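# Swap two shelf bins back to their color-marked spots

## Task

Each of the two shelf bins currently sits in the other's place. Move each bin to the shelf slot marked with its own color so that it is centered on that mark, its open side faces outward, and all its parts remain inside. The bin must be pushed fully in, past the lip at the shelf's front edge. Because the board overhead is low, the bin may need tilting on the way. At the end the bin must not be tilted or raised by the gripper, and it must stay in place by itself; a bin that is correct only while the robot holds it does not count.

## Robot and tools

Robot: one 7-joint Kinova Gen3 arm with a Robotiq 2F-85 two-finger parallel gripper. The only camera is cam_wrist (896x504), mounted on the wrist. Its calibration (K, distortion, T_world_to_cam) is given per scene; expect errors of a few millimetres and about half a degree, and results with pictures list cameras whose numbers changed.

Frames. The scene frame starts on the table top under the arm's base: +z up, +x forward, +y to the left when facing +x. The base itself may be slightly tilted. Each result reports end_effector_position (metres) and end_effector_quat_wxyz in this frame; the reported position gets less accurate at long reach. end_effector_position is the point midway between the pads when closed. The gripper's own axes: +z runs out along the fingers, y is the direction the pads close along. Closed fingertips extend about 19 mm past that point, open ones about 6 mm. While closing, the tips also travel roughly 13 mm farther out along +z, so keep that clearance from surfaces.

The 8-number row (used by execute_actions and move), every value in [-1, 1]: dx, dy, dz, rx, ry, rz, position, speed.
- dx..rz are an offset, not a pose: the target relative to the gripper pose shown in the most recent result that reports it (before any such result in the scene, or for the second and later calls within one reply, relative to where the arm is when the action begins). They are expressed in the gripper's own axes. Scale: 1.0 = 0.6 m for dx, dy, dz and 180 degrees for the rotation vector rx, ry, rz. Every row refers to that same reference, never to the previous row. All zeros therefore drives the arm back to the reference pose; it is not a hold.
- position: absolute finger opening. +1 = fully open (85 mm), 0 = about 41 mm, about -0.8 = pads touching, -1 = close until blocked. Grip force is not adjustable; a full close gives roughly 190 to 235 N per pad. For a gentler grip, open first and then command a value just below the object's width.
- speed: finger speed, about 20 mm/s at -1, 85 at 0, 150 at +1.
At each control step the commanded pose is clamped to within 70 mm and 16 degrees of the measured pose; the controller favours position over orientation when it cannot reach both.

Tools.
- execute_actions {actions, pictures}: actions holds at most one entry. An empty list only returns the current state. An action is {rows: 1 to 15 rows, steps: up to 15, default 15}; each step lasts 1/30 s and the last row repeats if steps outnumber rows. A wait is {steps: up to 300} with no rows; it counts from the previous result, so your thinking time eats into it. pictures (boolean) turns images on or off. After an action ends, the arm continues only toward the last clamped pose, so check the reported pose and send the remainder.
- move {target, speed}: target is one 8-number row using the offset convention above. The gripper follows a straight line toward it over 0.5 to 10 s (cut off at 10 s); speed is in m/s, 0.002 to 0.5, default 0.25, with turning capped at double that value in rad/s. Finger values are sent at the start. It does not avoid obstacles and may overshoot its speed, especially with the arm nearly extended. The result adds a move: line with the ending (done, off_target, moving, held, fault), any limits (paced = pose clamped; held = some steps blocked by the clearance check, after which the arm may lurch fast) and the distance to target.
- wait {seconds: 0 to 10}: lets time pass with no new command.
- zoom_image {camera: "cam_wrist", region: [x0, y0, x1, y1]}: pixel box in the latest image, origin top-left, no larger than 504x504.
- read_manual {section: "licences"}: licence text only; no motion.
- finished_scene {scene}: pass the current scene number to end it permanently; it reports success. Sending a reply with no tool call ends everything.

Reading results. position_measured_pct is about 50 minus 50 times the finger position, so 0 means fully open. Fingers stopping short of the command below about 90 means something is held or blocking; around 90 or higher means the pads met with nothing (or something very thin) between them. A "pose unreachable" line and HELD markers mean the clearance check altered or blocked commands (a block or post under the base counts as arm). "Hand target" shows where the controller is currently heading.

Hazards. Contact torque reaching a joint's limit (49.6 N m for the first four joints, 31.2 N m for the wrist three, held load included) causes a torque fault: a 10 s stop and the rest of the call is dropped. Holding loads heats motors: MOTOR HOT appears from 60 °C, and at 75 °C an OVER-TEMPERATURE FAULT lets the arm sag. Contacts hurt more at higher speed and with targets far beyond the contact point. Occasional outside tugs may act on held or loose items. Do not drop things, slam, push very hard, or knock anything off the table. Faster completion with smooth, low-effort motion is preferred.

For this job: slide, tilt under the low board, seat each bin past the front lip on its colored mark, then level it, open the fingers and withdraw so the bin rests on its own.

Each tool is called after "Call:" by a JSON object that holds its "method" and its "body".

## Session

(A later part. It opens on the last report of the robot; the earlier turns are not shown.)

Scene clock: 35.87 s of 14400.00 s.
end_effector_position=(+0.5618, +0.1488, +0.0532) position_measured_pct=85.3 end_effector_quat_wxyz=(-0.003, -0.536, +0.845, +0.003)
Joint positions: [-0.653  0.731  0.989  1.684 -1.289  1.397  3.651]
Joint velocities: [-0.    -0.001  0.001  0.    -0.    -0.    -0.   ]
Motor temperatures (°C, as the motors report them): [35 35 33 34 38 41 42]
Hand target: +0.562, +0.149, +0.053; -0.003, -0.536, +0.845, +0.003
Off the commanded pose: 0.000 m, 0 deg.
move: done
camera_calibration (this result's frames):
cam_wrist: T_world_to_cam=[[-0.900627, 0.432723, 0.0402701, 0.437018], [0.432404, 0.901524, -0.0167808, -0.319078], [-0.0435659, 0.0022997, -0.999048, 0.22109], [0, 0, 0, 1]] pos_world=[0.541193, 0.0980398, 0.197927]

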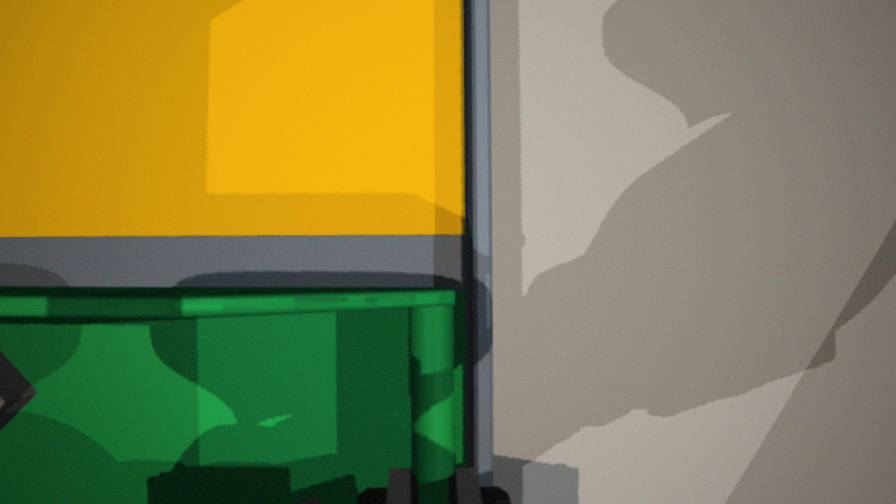

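Call:
{"method": "move", "body": {"target": [0,0,0.002,0,0,0,-0.3,-0.5]}}

Call:
{"method": "move", "body": {"target": [0,0,-0.09,0,0,0,-0.3,0]}}

Call:
{"method": "move", "body": {"target": [-0.1885,0.003,0,0,0,0,-0.3,0]}}

Call:
{"method": "move", "body": {"target": [0,0,0.091,0,0,0,-0.3,0], "speed": 0.08}}

Call:
{"method": "move", "body": {"target": [0,0,0,0,0,0,-1,-0.5]}}

Call:
{"method": "move", "body": {"target": [0,0,-0.04,-0.02,0,0,-1,0], "speed": 0.03}}

Call:
{"method": "move", "body": {"target": [0,0.06,0,0,0,0,-1,0], "speed": 0.04}}

Scene clock: 37.53 s of 14400.00 s.
end_effector_position=(+0.5618, +0.1488, +0.0520) position_measured_pct=65.1 end_effector_quat_wxyz=(-0.003, -0.536, +0.845, +0.003)
Joint positions: [-0.654  0.733  0.988  1.685 -1.29   1.395  3.652]
Joint velocities: [-0.    -0.001 -0.     0.     0.    -0.     0.001]
Motor temperatures (°C, as the motors report them): [35 35 33 34 38 41 42]
Hand target: +0.562, +0.149, +0.052; -0.003, -0.536, +0.845, +0.003
Off the commanded pose: 0.000 m, 0 deg.
move: done
camera_calibration (this result's frames):
cam_wrist: T_world_to_cam=[[-0.900631, 0.432716, 0.0402588, 0.437061], [0.432397, 0.901527, -0.0167754, -0.319096], [-0.0435534, 0.00229937, -0.999048, 0.219892], [0, 0, 0, 1]] pos_world=[0.541184, 0.098045, 0.196734]

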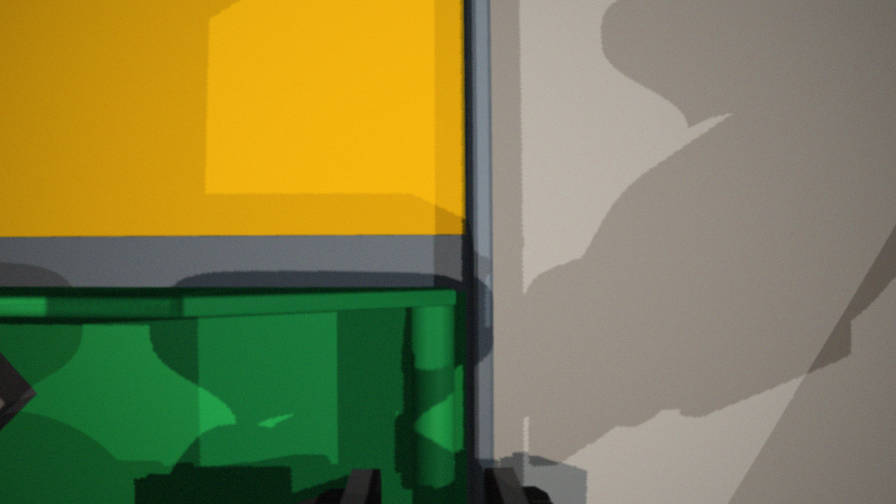

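Scene clock: 38.23 s of 14400.00 s.
end_effector_position=(+0.5622, +0.1487, +0.1057) position_measured_pct=65.1 end_effector_quat_wxyz=(-0.003, -0.535, +0.845, +0.003)
Joint positions: [-0.615  0.665  1.031  1.64  -1.209  1.476  3.616]
Joint velocities: [ 0.002 -0.003  0.003 -0.001 -0.001  0.002  0.001]
Motor temperatures (°C, as the motors report them): [35 35 33 34 38 41 42]
Hand target: +0.562, +0.149, +0.106; -0.003, -0.535, +0.845, +0.003
Off the commanded pose: 0.000 m, 0 deg.
move: done
camera_calibration (this result's frames):
cam_wrist: T_world_to_cam=[[-0.900562, 0.432827, 0.0406074, 0.43525], [0.432507, 0.901474, -0.0168145, -0.318306], [-0.0438843, 0.00242047, -0.999034, 0.273765], [0, 0, 0, 1]] pos_world=[0.541653, 0.0978941, 0.250474]

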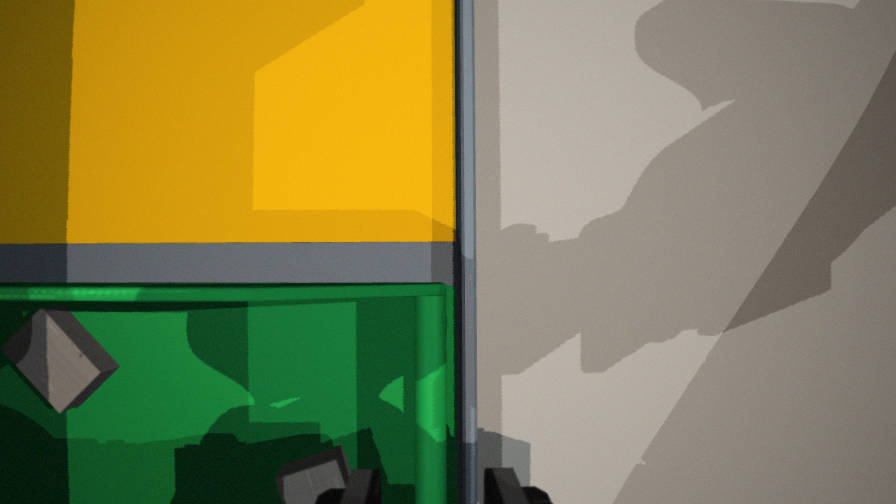

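Scene clock: 39.10 s of 14400.00 s.
end_effector_position=(+0.6091, +0.2515, +0.1058) position_measured_pct=65.1 end_effector_quat_wxyz=(-0.003, -0.535, +0.845, +0.003)
Joint positions: [-0.764  0.64   1.055  1.425 -1.202  1.497  3.294]
Joint velocities: [-0.003  0.001 -0.002 -0.001  0.001 -0.001 -0.001]
Motor temperatures (°C, as the motors report them): [35 35 33 34 38 41 42]
Hand target: +0.609, +0.252, +0.106; -0.003, -0.535, +0.845, +0.003
Off the commanded pose: 0.001 m, 0 deg.
move: done
camera_calibration (this result's frames):
cam_wrist: T_world_to_cam=[[-0.9004, 0.433203, 0.0401933, 0.432812], [0.432918, 0.901291, -0.0160041, -0.431573], [-0.0431589, 0.00299029, -0.999064, 0.275073], [0, 0, 0, 1]] pos_world=[0.588411, 0.200655, 0.250512]

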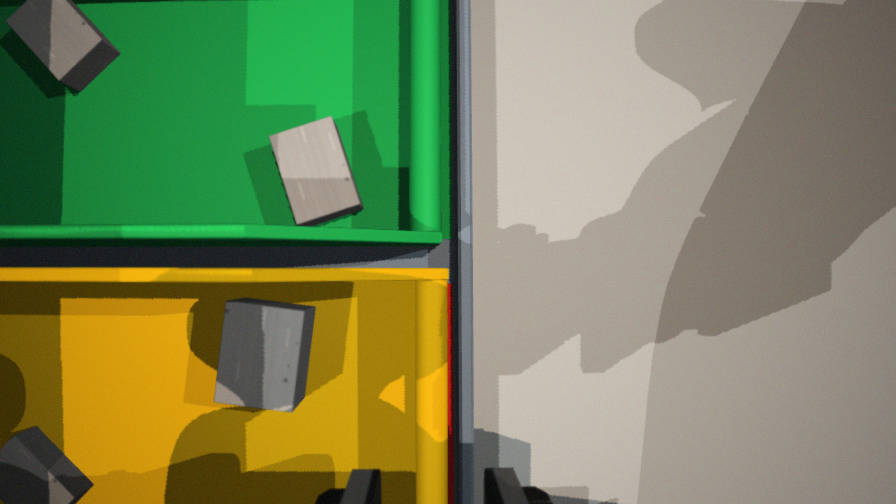

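Scene clock: 40.07 s of 14400.00 s.
end_effector_position=(+0.6086, +0.2517, +0.0514) position_measured_pct=65.1 end_effector_quat_wxyz=(-0.003, -0.535, +0.845, +0.003)
Joint positions: [-0.802  0.704  1.022  1.47  -1.265  1.411  3.325]
Joint velocities: [-0.001  0.001 -0.001  0.     0.001 -0.001  0.   ]
Motor temperatures (°C, as the motors report them): [35 35 33 34 38 41 42]
Hand target: +0.609, +0.252, +0.051; -0.003, -0.535, +0.845, +0.003
Off the commanded pose: 0.000 m, 0 deg.
move: done
camera_calibration (this result's frames):
cam_wrist: T_world_to_cam=[[-0.900478, 0.433059, 0.04, 0.434594], [0.432771, 0.901361, -0.0160298, -0.432338], [-0.0429963, 0.00287638, -0.999071, 0.220593], [0, 0, 0, 1]] pos_world=[0.58793, 0.200854, 0.196074]

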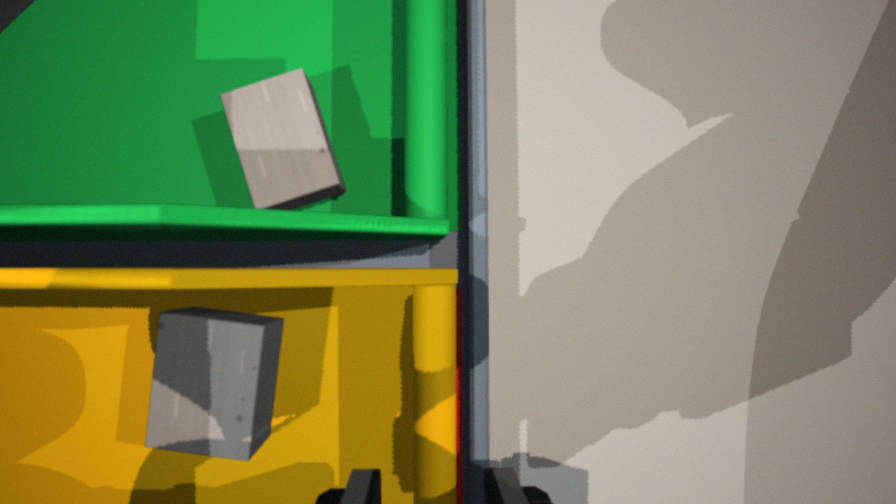

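Scene clock: 40.80 s of 14400.00 s.
end_effector_position=(+0.6086, +0.2517, +0.0517) position_measured_pct=85.3 end_effector_quat_wxyz=(-0.003, -0.535, +0.845, +0.003)
Joint positions: [-0.802  0.704  1.022  1.47  -1.265  1.411  3.325]
Joint velocities: [-0.     0.001  0.     0.    -0.     0.    -0.   ]
Motor temperatures (°C, as the motors report them): [35 35 33 34 38 41 42]
Hand target: +0.609, +0.252, +0.051; -0.003, -0.535, +0.845, +0.003
Off the commanded pose: 0.000 m, 0 deg.
move: done
camera_calibration (this result's frames):
cam_wrist: T_world_to_cam=[[-0.900452, 0.433103, 0.0401057, 0.434464], [0.432826, 0.901339, -0.0157996, -0.432392], [-0.0429917, 0.00313199, -0.999071, 0.22082], [0, 0, 0, 1]] pos_world=[0.587858, 0.200873, 0.196358]

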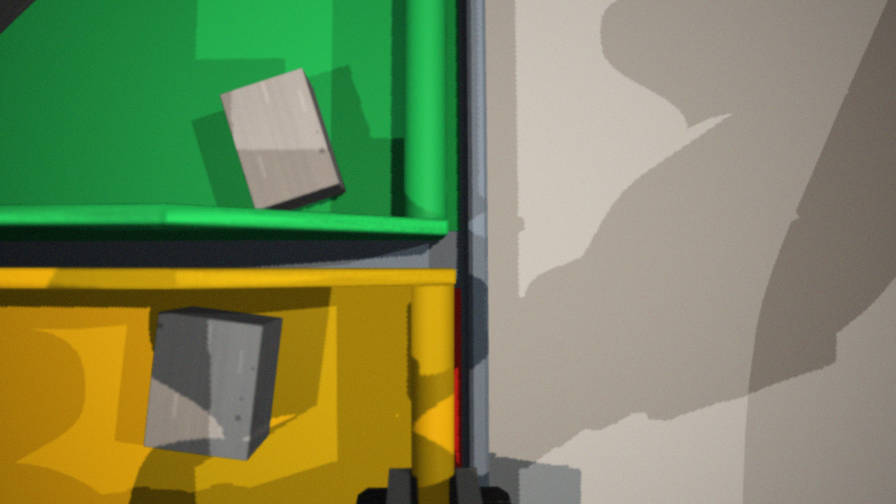

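Scene clock: 42.07 s of 14400.00 s.
end_effector_position=(+0.6080, +0.2522, +0.0743) position_measured_pct=85.3 end_effector_quat_wxyz=(-0.021, -0.535, +0.844, +0.030)
Joint positions: [-0.731  0.707  1.004  1.385 -1.234  1.527  3.294]
Joint velocities: [ 0.003 -0.     0.003 -0.001 -0.001  0.001  0.   ]
Motor temperatures (°C, as the motors report them): [35 35 33 34 38 41 42]
Hand target: +0.609, +0.252, +0.076; -0.020, -0.535, +0.844, +0.029
Off the commanded pose: 0.002 m, 0 deg.
move: done
camera_calibration (this result's frames):
cam_wrist: T_world_to_cam=[[-0.896272, 0.430803, 0.105384, 0.426076], [0.431535, 0.901937, -0.0169362, -0.431506], [-0.102345, 0.0302973, -0.994287, 0.272278], [0, 0, 0, 1]] pos_world=[0.595956, 0.197387, 0.218513]

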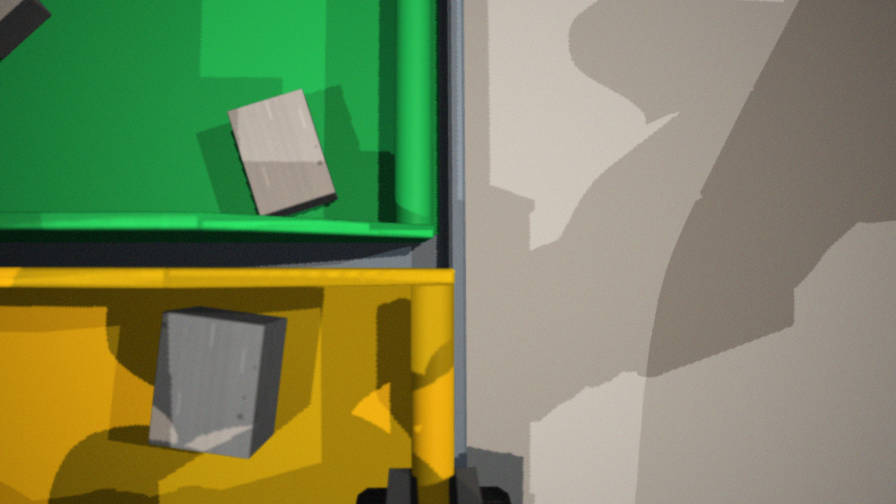

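Scene clock: 43.20 s of 14400.00 s.
end_effector_position=(+0.5750, +0.2673, +0.0759) position_measured_pct=85.3 end_effector_quat_wxyz=(-0.022, -0.535, +0.844, +0.031)
Joint positions: [-0.826  0.638  1.037  1.508 -1.202  1.481  3.315]
Joint velocities: [-0.007 -0.003 -0.001  0.001 -0.001  0.     0.   ]
Motor temperatures (°C, as the motors report them): [35 35 33 34 38 41 42]
Hand target: +0.576, +0.267, +0.077; -0.021, -0.535, +0.844, +0.031
Off the commanded pose: 0.001 m, 0 deg.
move: done
camera_calibration (this result's frames):
cam_wrist: T_world_to_cam=[[-0.895726, 0.431384, 0.107623, 0.38914], [0.432081, 0.901656, -0.0179605, -0.430944], [-0.104787, 0.0304144, -0.994029, 0.271377], [0, 0, 0, 1]] pos_world=[0.563203, 0.212441, 0.220136]

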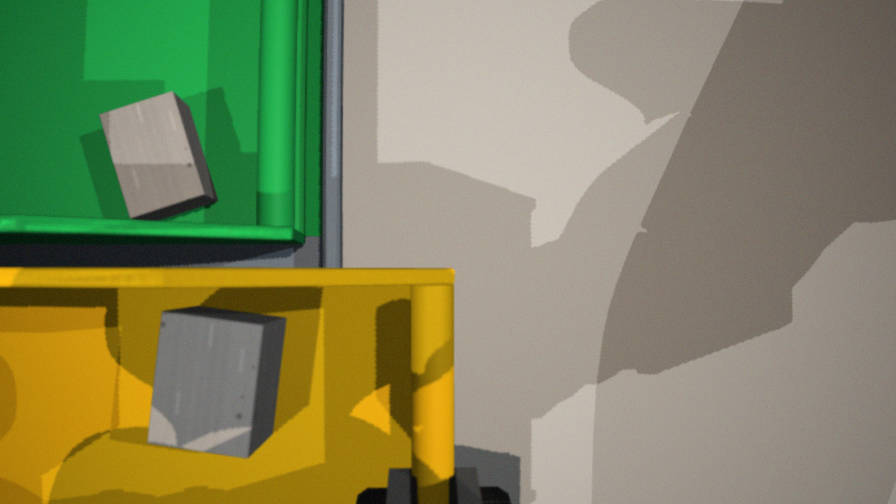

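Call:
{"method": "move", "body": {"target": [0,0.11,-0.005,0,0,0,-1,0], "speed": 0.06}}

Call:
{"method": "move", "body": {"target": [0,0,-0.16,0,0,0,-1,0], "speed": 0.08}}

Call:
{"method": "move", "body": {"target": [0.366,0,0,0,0,0,-1,0], "speed": 0.12}}

Call:
{"method": "move", "body": {"target": [0,0,0.155,0,0,0,-1,0], "speed": 0.06}}

Scene clock: 45.97 s of 14400.00 s.
end_effector_position=(+0.5151, +0.2949, +0.0831) position_measured_pct=85.3 end_effector_quat_wxyz=(-0.023, -0.534, +0.844, +0.032)
Joint positions: [-1.021  0.501  1.111  1.702 -1.133  1.383  3.31 ]
Joint velocities: [-0.009 -0.005 -0.002  0.001 -0.001  0.    -0.   ]
Motor temperatures (°C, as the motors report them): [35 35 33 34 38 41 42]
Hand target: +0.516, +0.295, +0.084; -0.022, -0.535, +0.844, +0.032
Off the commanded pose: 0.001 m, 0 deg.
move: done
camera_calibration (this result's frames):
cam_wrist: T_world_to_cam=[[-0.89505, 0.432259, 0.109716, 0.322092], [0.432918, 0.901233, -0.0189867, -0.430069], [-0.107087, 0.0305042, -0.993782, 0.272519], [0, 0, 0, 1]] pos_world=[0.503656, 0.240053, 0.22732]

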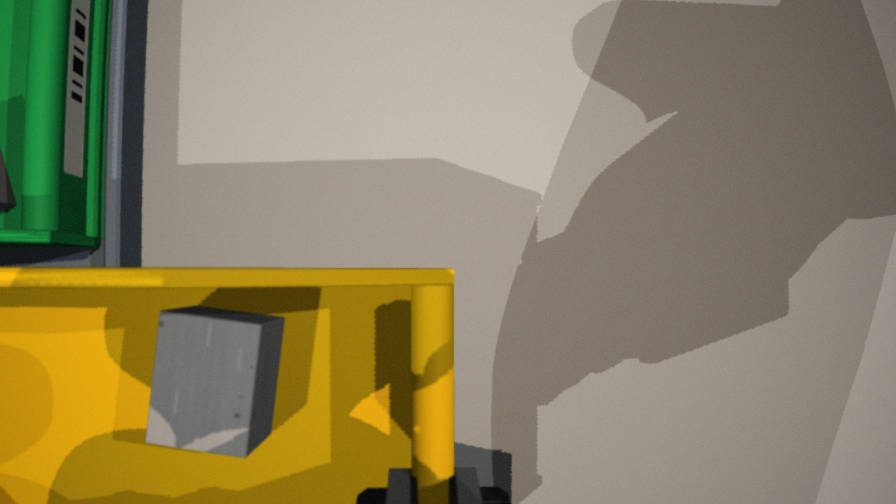

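Scene clock: 47.43 s of 14400.00 s.
end_effector_position=(+0.5216, +0.2923, +0.1776) position_measured_pct=85.3 end_effector_quat_wxyz=(-0.024, -0.534, +0.844, +0.033)
Joint positions: [-0.956  0.395  1.175  1.567 -1.008  1.56   3.231]
Joint velocities: [ 0.002 -0.     0.004 -0.001 -0.001  0.001  0.001]
Motor temperatures (°C, as the motors report them): [35 35 33 34 38 41 42]
Hand target: +0.522, +0.292, +0.179; -0.023, -0.534, +0.844, +0.032
Off the commanded pose: 0.001 m, 0 deg.
move: done
camera_calibration (this result's frames):
cam_wrist: T_world_to_cam=[[-0.894837, 0.432066, 0.112186, 0.318108], [0.432723, 0.901312, -0.0196981, -0.428587], [-0.109626, 0.030919, -0.993492, 0.368392], [0, 0, 0, 1]] pos_world=[0.510499, 0.237457, 0.321865]

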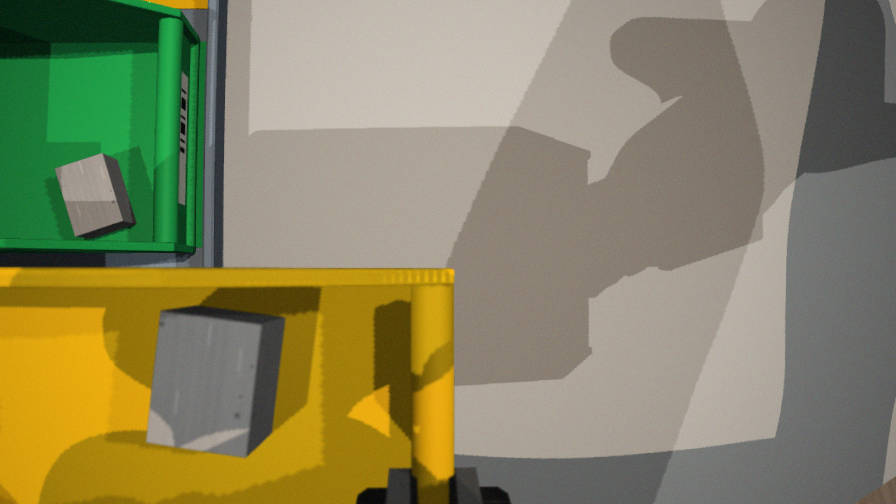

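Scene clock: 49.60 s of 14400.00 s.
end_effector_position=(+0.4271, +0.0951, +0.1778) position_measured_pct=85.3 end_effector_quat_wxyz=(-0.025, -0.535, +0.844, +0.033)
Joint positions: [-0.477  0.51   1.102  1.914 -0.97   1.543  3.916]
Joint velocities: [ 0.01   0.006  0.004 -0.001 -0.001  0.002  0.001]
Motor temperatures (°C, as the motors report them): [35 35 33 34 38 41 42]
Hand target: +0.427, +0.094, +0.179; -0.024, -0.535, +0.844, +0.032
Off the commanded pose: 0.002 m, 0 deg.
move: done
camera_calibration (this result's frames):
cam_wrist: T_world_to_cam=[[-0.895384, 0.430273, 0.114686, 0.318697], [0.430864, 0.902176, -0.0208737, -0.208997], [-0.112449, 0.0307243, -0.993182, 0.365529], [0, 0, 0, 1]] pos_world=[0.416508, 0.0401947, 0.322125]

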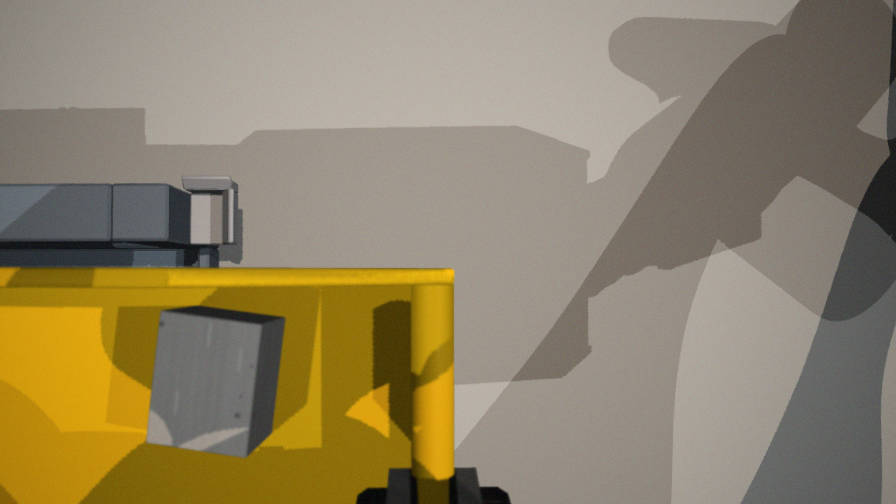

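Scene clock: 51.43 s of 14400.00 s.
end_effector_position=(+0.4193, +0.0983, +0.0847) position_measured_pct=85.3 end_effector_quat_wxyz=(-0.026, -0.535, +0.844, +0.034)
Joint positions: [-0.552  0.628  1.011  2.057 -1.155  1.383  4.016]
Joint velocities: [-0.     0.002 -0.001 -0.     0.002 -0.001 -0.001]
Motor temperatures (°C, as the motors report them): [35 35 33 34 38 41 42]
Hand target: +0.420, +0.098, +0.085; -0.025, -0.535, +0.844, +0.033
Off the commanded pose: 0.001 m, 0 deg.
move: done
camera_calibration (this result's frames):
cam_wrist: T_world_to_cam=[[-0.895353, 0.429824, 0.116594, 0.320911], [0.430422, 0.902377, -0.0213028, -0.210295], [-0.114368, 0.0311111, -0.992951, 0.272852], [0, 0, 0, 1]] pos_world=[0.40905, 0.0433414, 0.229033]

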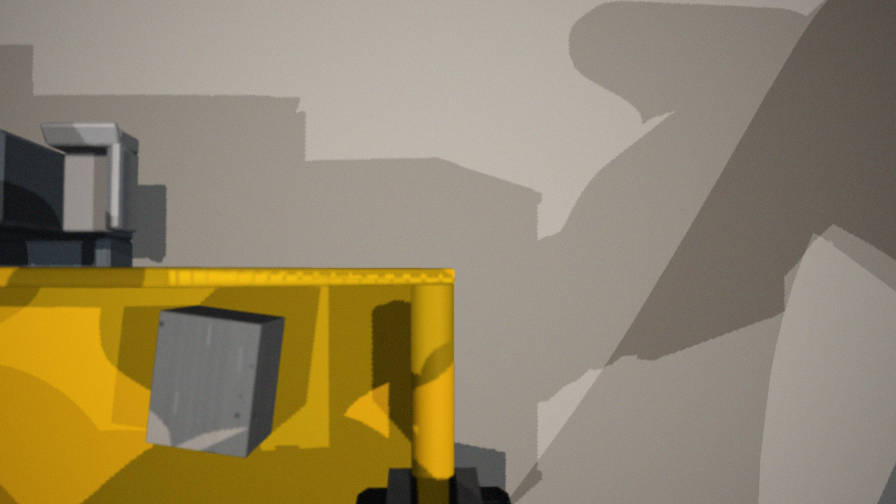

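Call:
{"method": "move", "body": {"target": [0,-0.18,0,0,0,0,-1,0], "speed": 0.05}}

Call:
{"method": "move", "body": {"target": [0,-0.003,0.036,0.026,0,0,-1,0], "speed": 0.03}}

Scene clock: 54.37 s of 14400.00 s.
end_effector_position=(+0.5164, +0.0530, +0.0747) position_measured_pct=85.3 end_effector_quat_wxyz=(-0.026, -0.536, +0.843, +0.035)
Joint positions: [-0.404  0.816  0.929  1.704 -1.221  1.501  3.883]
Joint velocities: [ 0.003  0.004  0.001 -0.001 -0.001  0.     0.   ]
Motor temperatures (°C, as the motors report them): [35 35 33 34 38 41 42]
Hand target: +0.517, +0.052, +0.076; -0.026, -0.535, +0.843, +0.034
Off the commanded pose: 0.001 m, 0 deg.
move: done
camera_calibration (this result's frames):
cam_wrist: T_world_to_cam=[[-0.895467, 0.429061, 0.118512, 0.428374], [0.429638, 0.902734, -0.0219478, -0.210988], [-0.116402, 0.0312638, -0.99271, 0.276381], [0, 0, 0, 1]] pos_world=[0.506414, -0.00197309, 0.218968]

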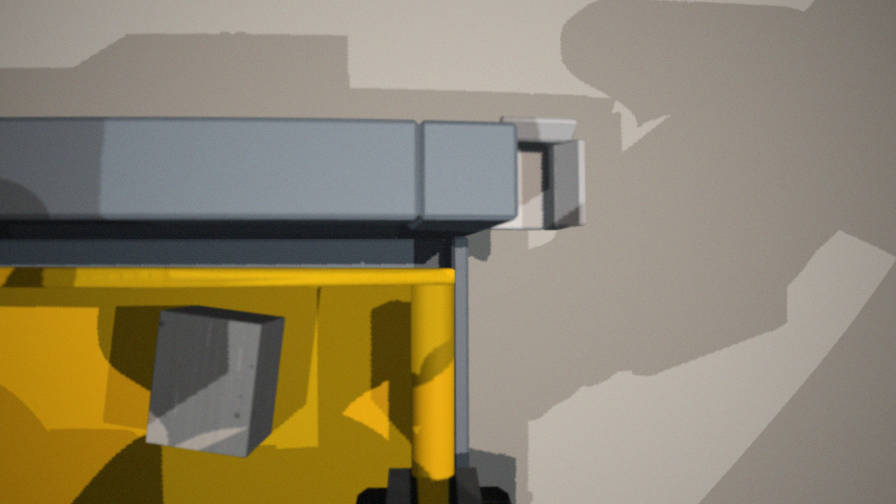

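Scene clock: 55.97 s of 14400.00 s.
end_effector_position=(+0.5160, +0.0530, +0.0527) position_measured_pct=85.3 end_effector_quat_wxyz=(-0.005, -0.536, +0.844, +0.001)
Joint positions: [-0.459  0.807  0.931  1.809 -1.308  1.392  3.946]
Joint velocities: [-0.001  0.001  0.001  0.001 -0.001 -0.001 -0.   ]
Motor temperatures (°C, as the motors report them): [35 35 33 34 38 41 42]
Hand target: +0.516, +0.053, +0.053; -0.005, -0.536, +0.844, +0.000
Off the commanded pose: 0.000 m, 0 deg.
move: done
camera_calibration (this result's frames):
cam_wrist: T_world_to_cam=[[-0.90137, 0.431388, 0.0378949, 0.437816], [0.430865, 0.902161, -0.0214533, -0.211924], [-0.043442, -0.00300973, -0.999051, 0.219065], [0, 0, 0, 1]] pos_world=[0.495462, 0.00298028, 0.19772]

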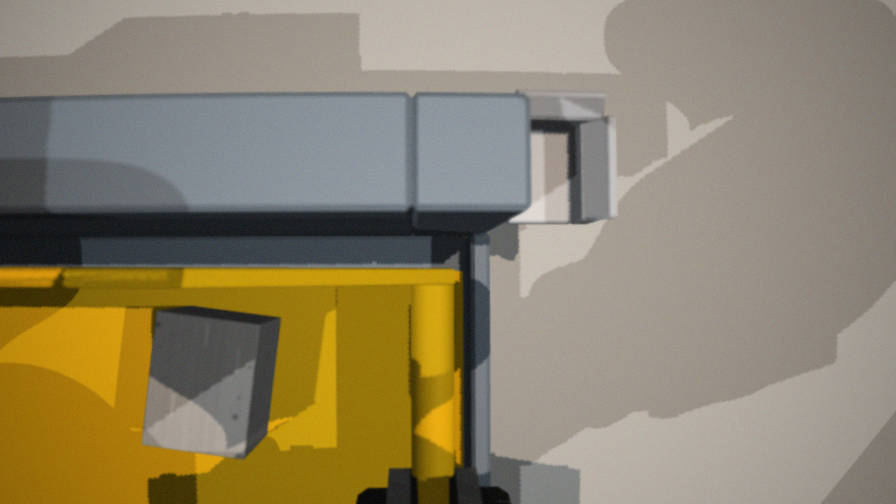

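Call:
{"method": "move", "body": {"target": [0.002,-0.001,0.001,0,0,0,-1,0], "speed": 0.02}}

Call:
{"method": "move", "body": {"target": [0,0,0,0,0,0,-0.3,0]}}

Call:
{"method": "move", "body": {"target": [0,0,-0.12,0,0,0,-0.3,0]}}

Call:
{"method": "finished_scene", "body": {"scene": 2}}

Scene clock: 57.10 s of 14400.00 s.
end_effector_position=(+0.5160, +0.0520, +0.0520) position_measured_pct=85.3 end_effector_quat_wxyz=(-0.005, -0.536, +0.844, +0.001)
Joint positions: [-0.456  0.81   0.93   1.808 -1.31   1.393  3.949]
Joint velocities: [-0.    -0.002  0.001 -0.     0.     0.001 -0.001]
Motor temperatures (°C, as the motors report them): [35 35 33 34 38 41 42]
Hand target: +0.516, +0.052, +0.052; -0.005, -0.536, +0.844, +0.001
Off the commanded pose: 0.000 m, 0 deg.
move: done
camera_calibration (this result's frames):
cam_wrist: T_world_to_cam=[[-0.901572, 0.430926, 0.0383459, 0.4384], [0.430422, 0.902384, -0.0209691, -0.210877], [-0.0436389, -0.00240021, -0.999044, 0.21837], [0, 0, 0, 1]] pos_world=[0.495545, 0.00189857, 0.196929]

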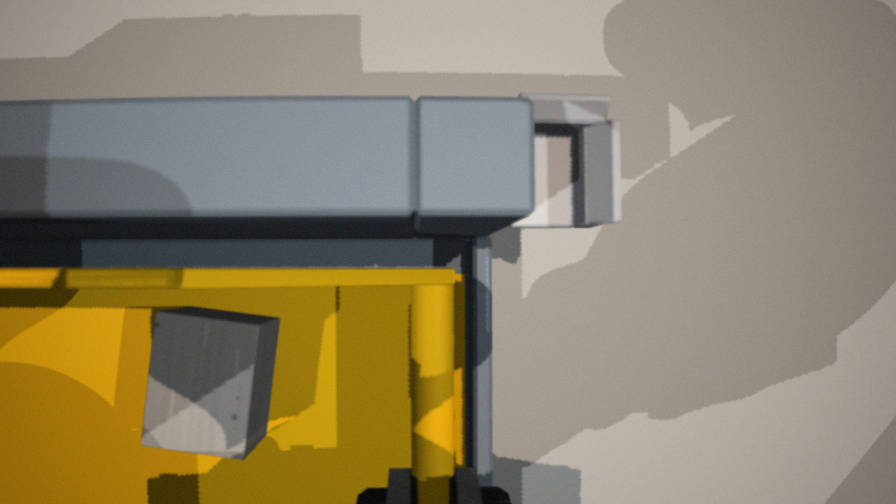

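Scene clock: 57.70 s of 14400.00 s.
end_effector_position=(+0.5160, +0.0520, +0.0520) position_measured_pct=65.1 end_effector_quat_wxyz=(-0.005, -0.536, +0.844, +0.001)
Joint positions: [-0.456  0.81   0.93   1.808 -1.31   1.393  3.949]
Joint velocities: [-0.    -0.002 -0.     0.    -0.    -0.     0.001]
Motor temperatures (°C, as the motors report them): [35 35 33 34 38 41 42]
Hand target: +0.516, +0.052, +0.052; -0.005, -0.536, +0.844, +0.001
Off the commanded pose: 0.000 m, 0 deg.
move: done
camera_calibration (this result's frames):
cam_wrist: T_world_to_cam=[[-0.901574, 0.430923, 0.0383373, 0.438404], [0.430419, 0.902386, -0.0209631, -0.210879], [-0.0436285, -0.00239863, -0.999045, 0.218369], [0, 0, 0, 1]] pos_world=[0.495547, 0.0018994, 0.196932]

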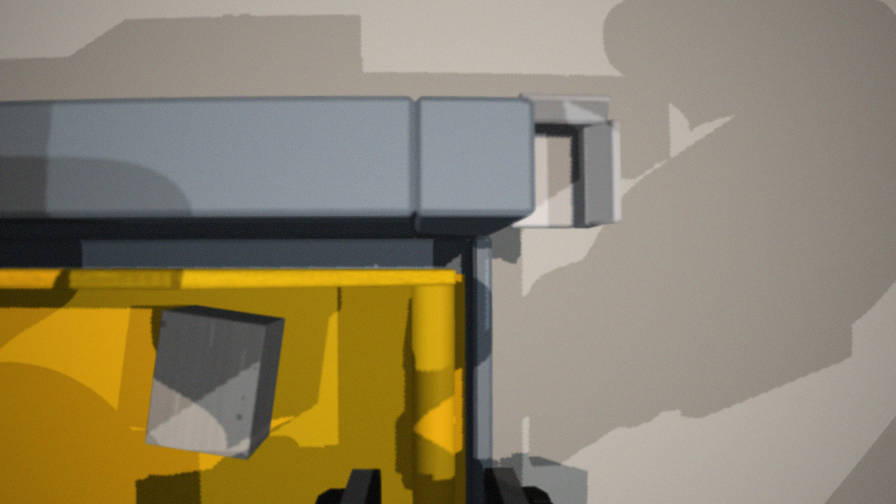

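Scene clock: 58.43 s of 14400.00 s.
end_effector_position=(+0.5166, +0.0522, +0.1237) position_measured_pct=65.1 end_effector_quat_wxyz=(-0.005, -0.536, +0.844, +0.001)
Joint positions: [-0.398  0.72   0.994  1.743 -1.187  1.499  3.896]
Joint velocities: [ 0.002 -0.     0.003 -0.    -0.001  0.002  0.   ]
Motor temperatures (°C, as the motors report them): [35 35 33 34 38 41 42]
Hand target: +0.517, +0.052, +0.124; -0.004, -0.536, +0.844, +0.001
Off the commanded pose: 0.000 m, 0 deg.
move: done
camera_calibration (this result's frames):
cam_wrist: T_world_to_cam=[[-0.901485, 0.431075, 0.038707, 0.436011], [0.430574, 0.902313, -0.0208982, -0.209843], [-0.0439346, -0.00217316, -0.999032, 0.290173], [0, 0, 0, 1]] pos_world=[0.496159, 0.00202145, 0.26863]

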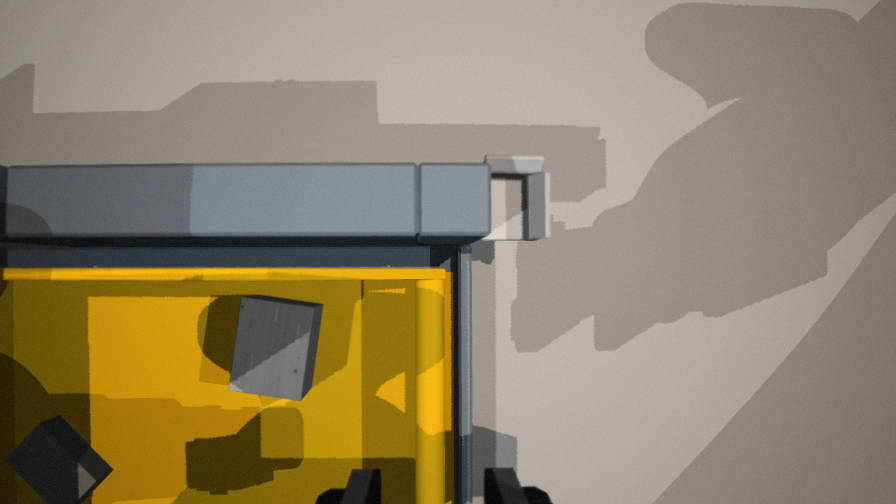

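The scene is finished: the task was done.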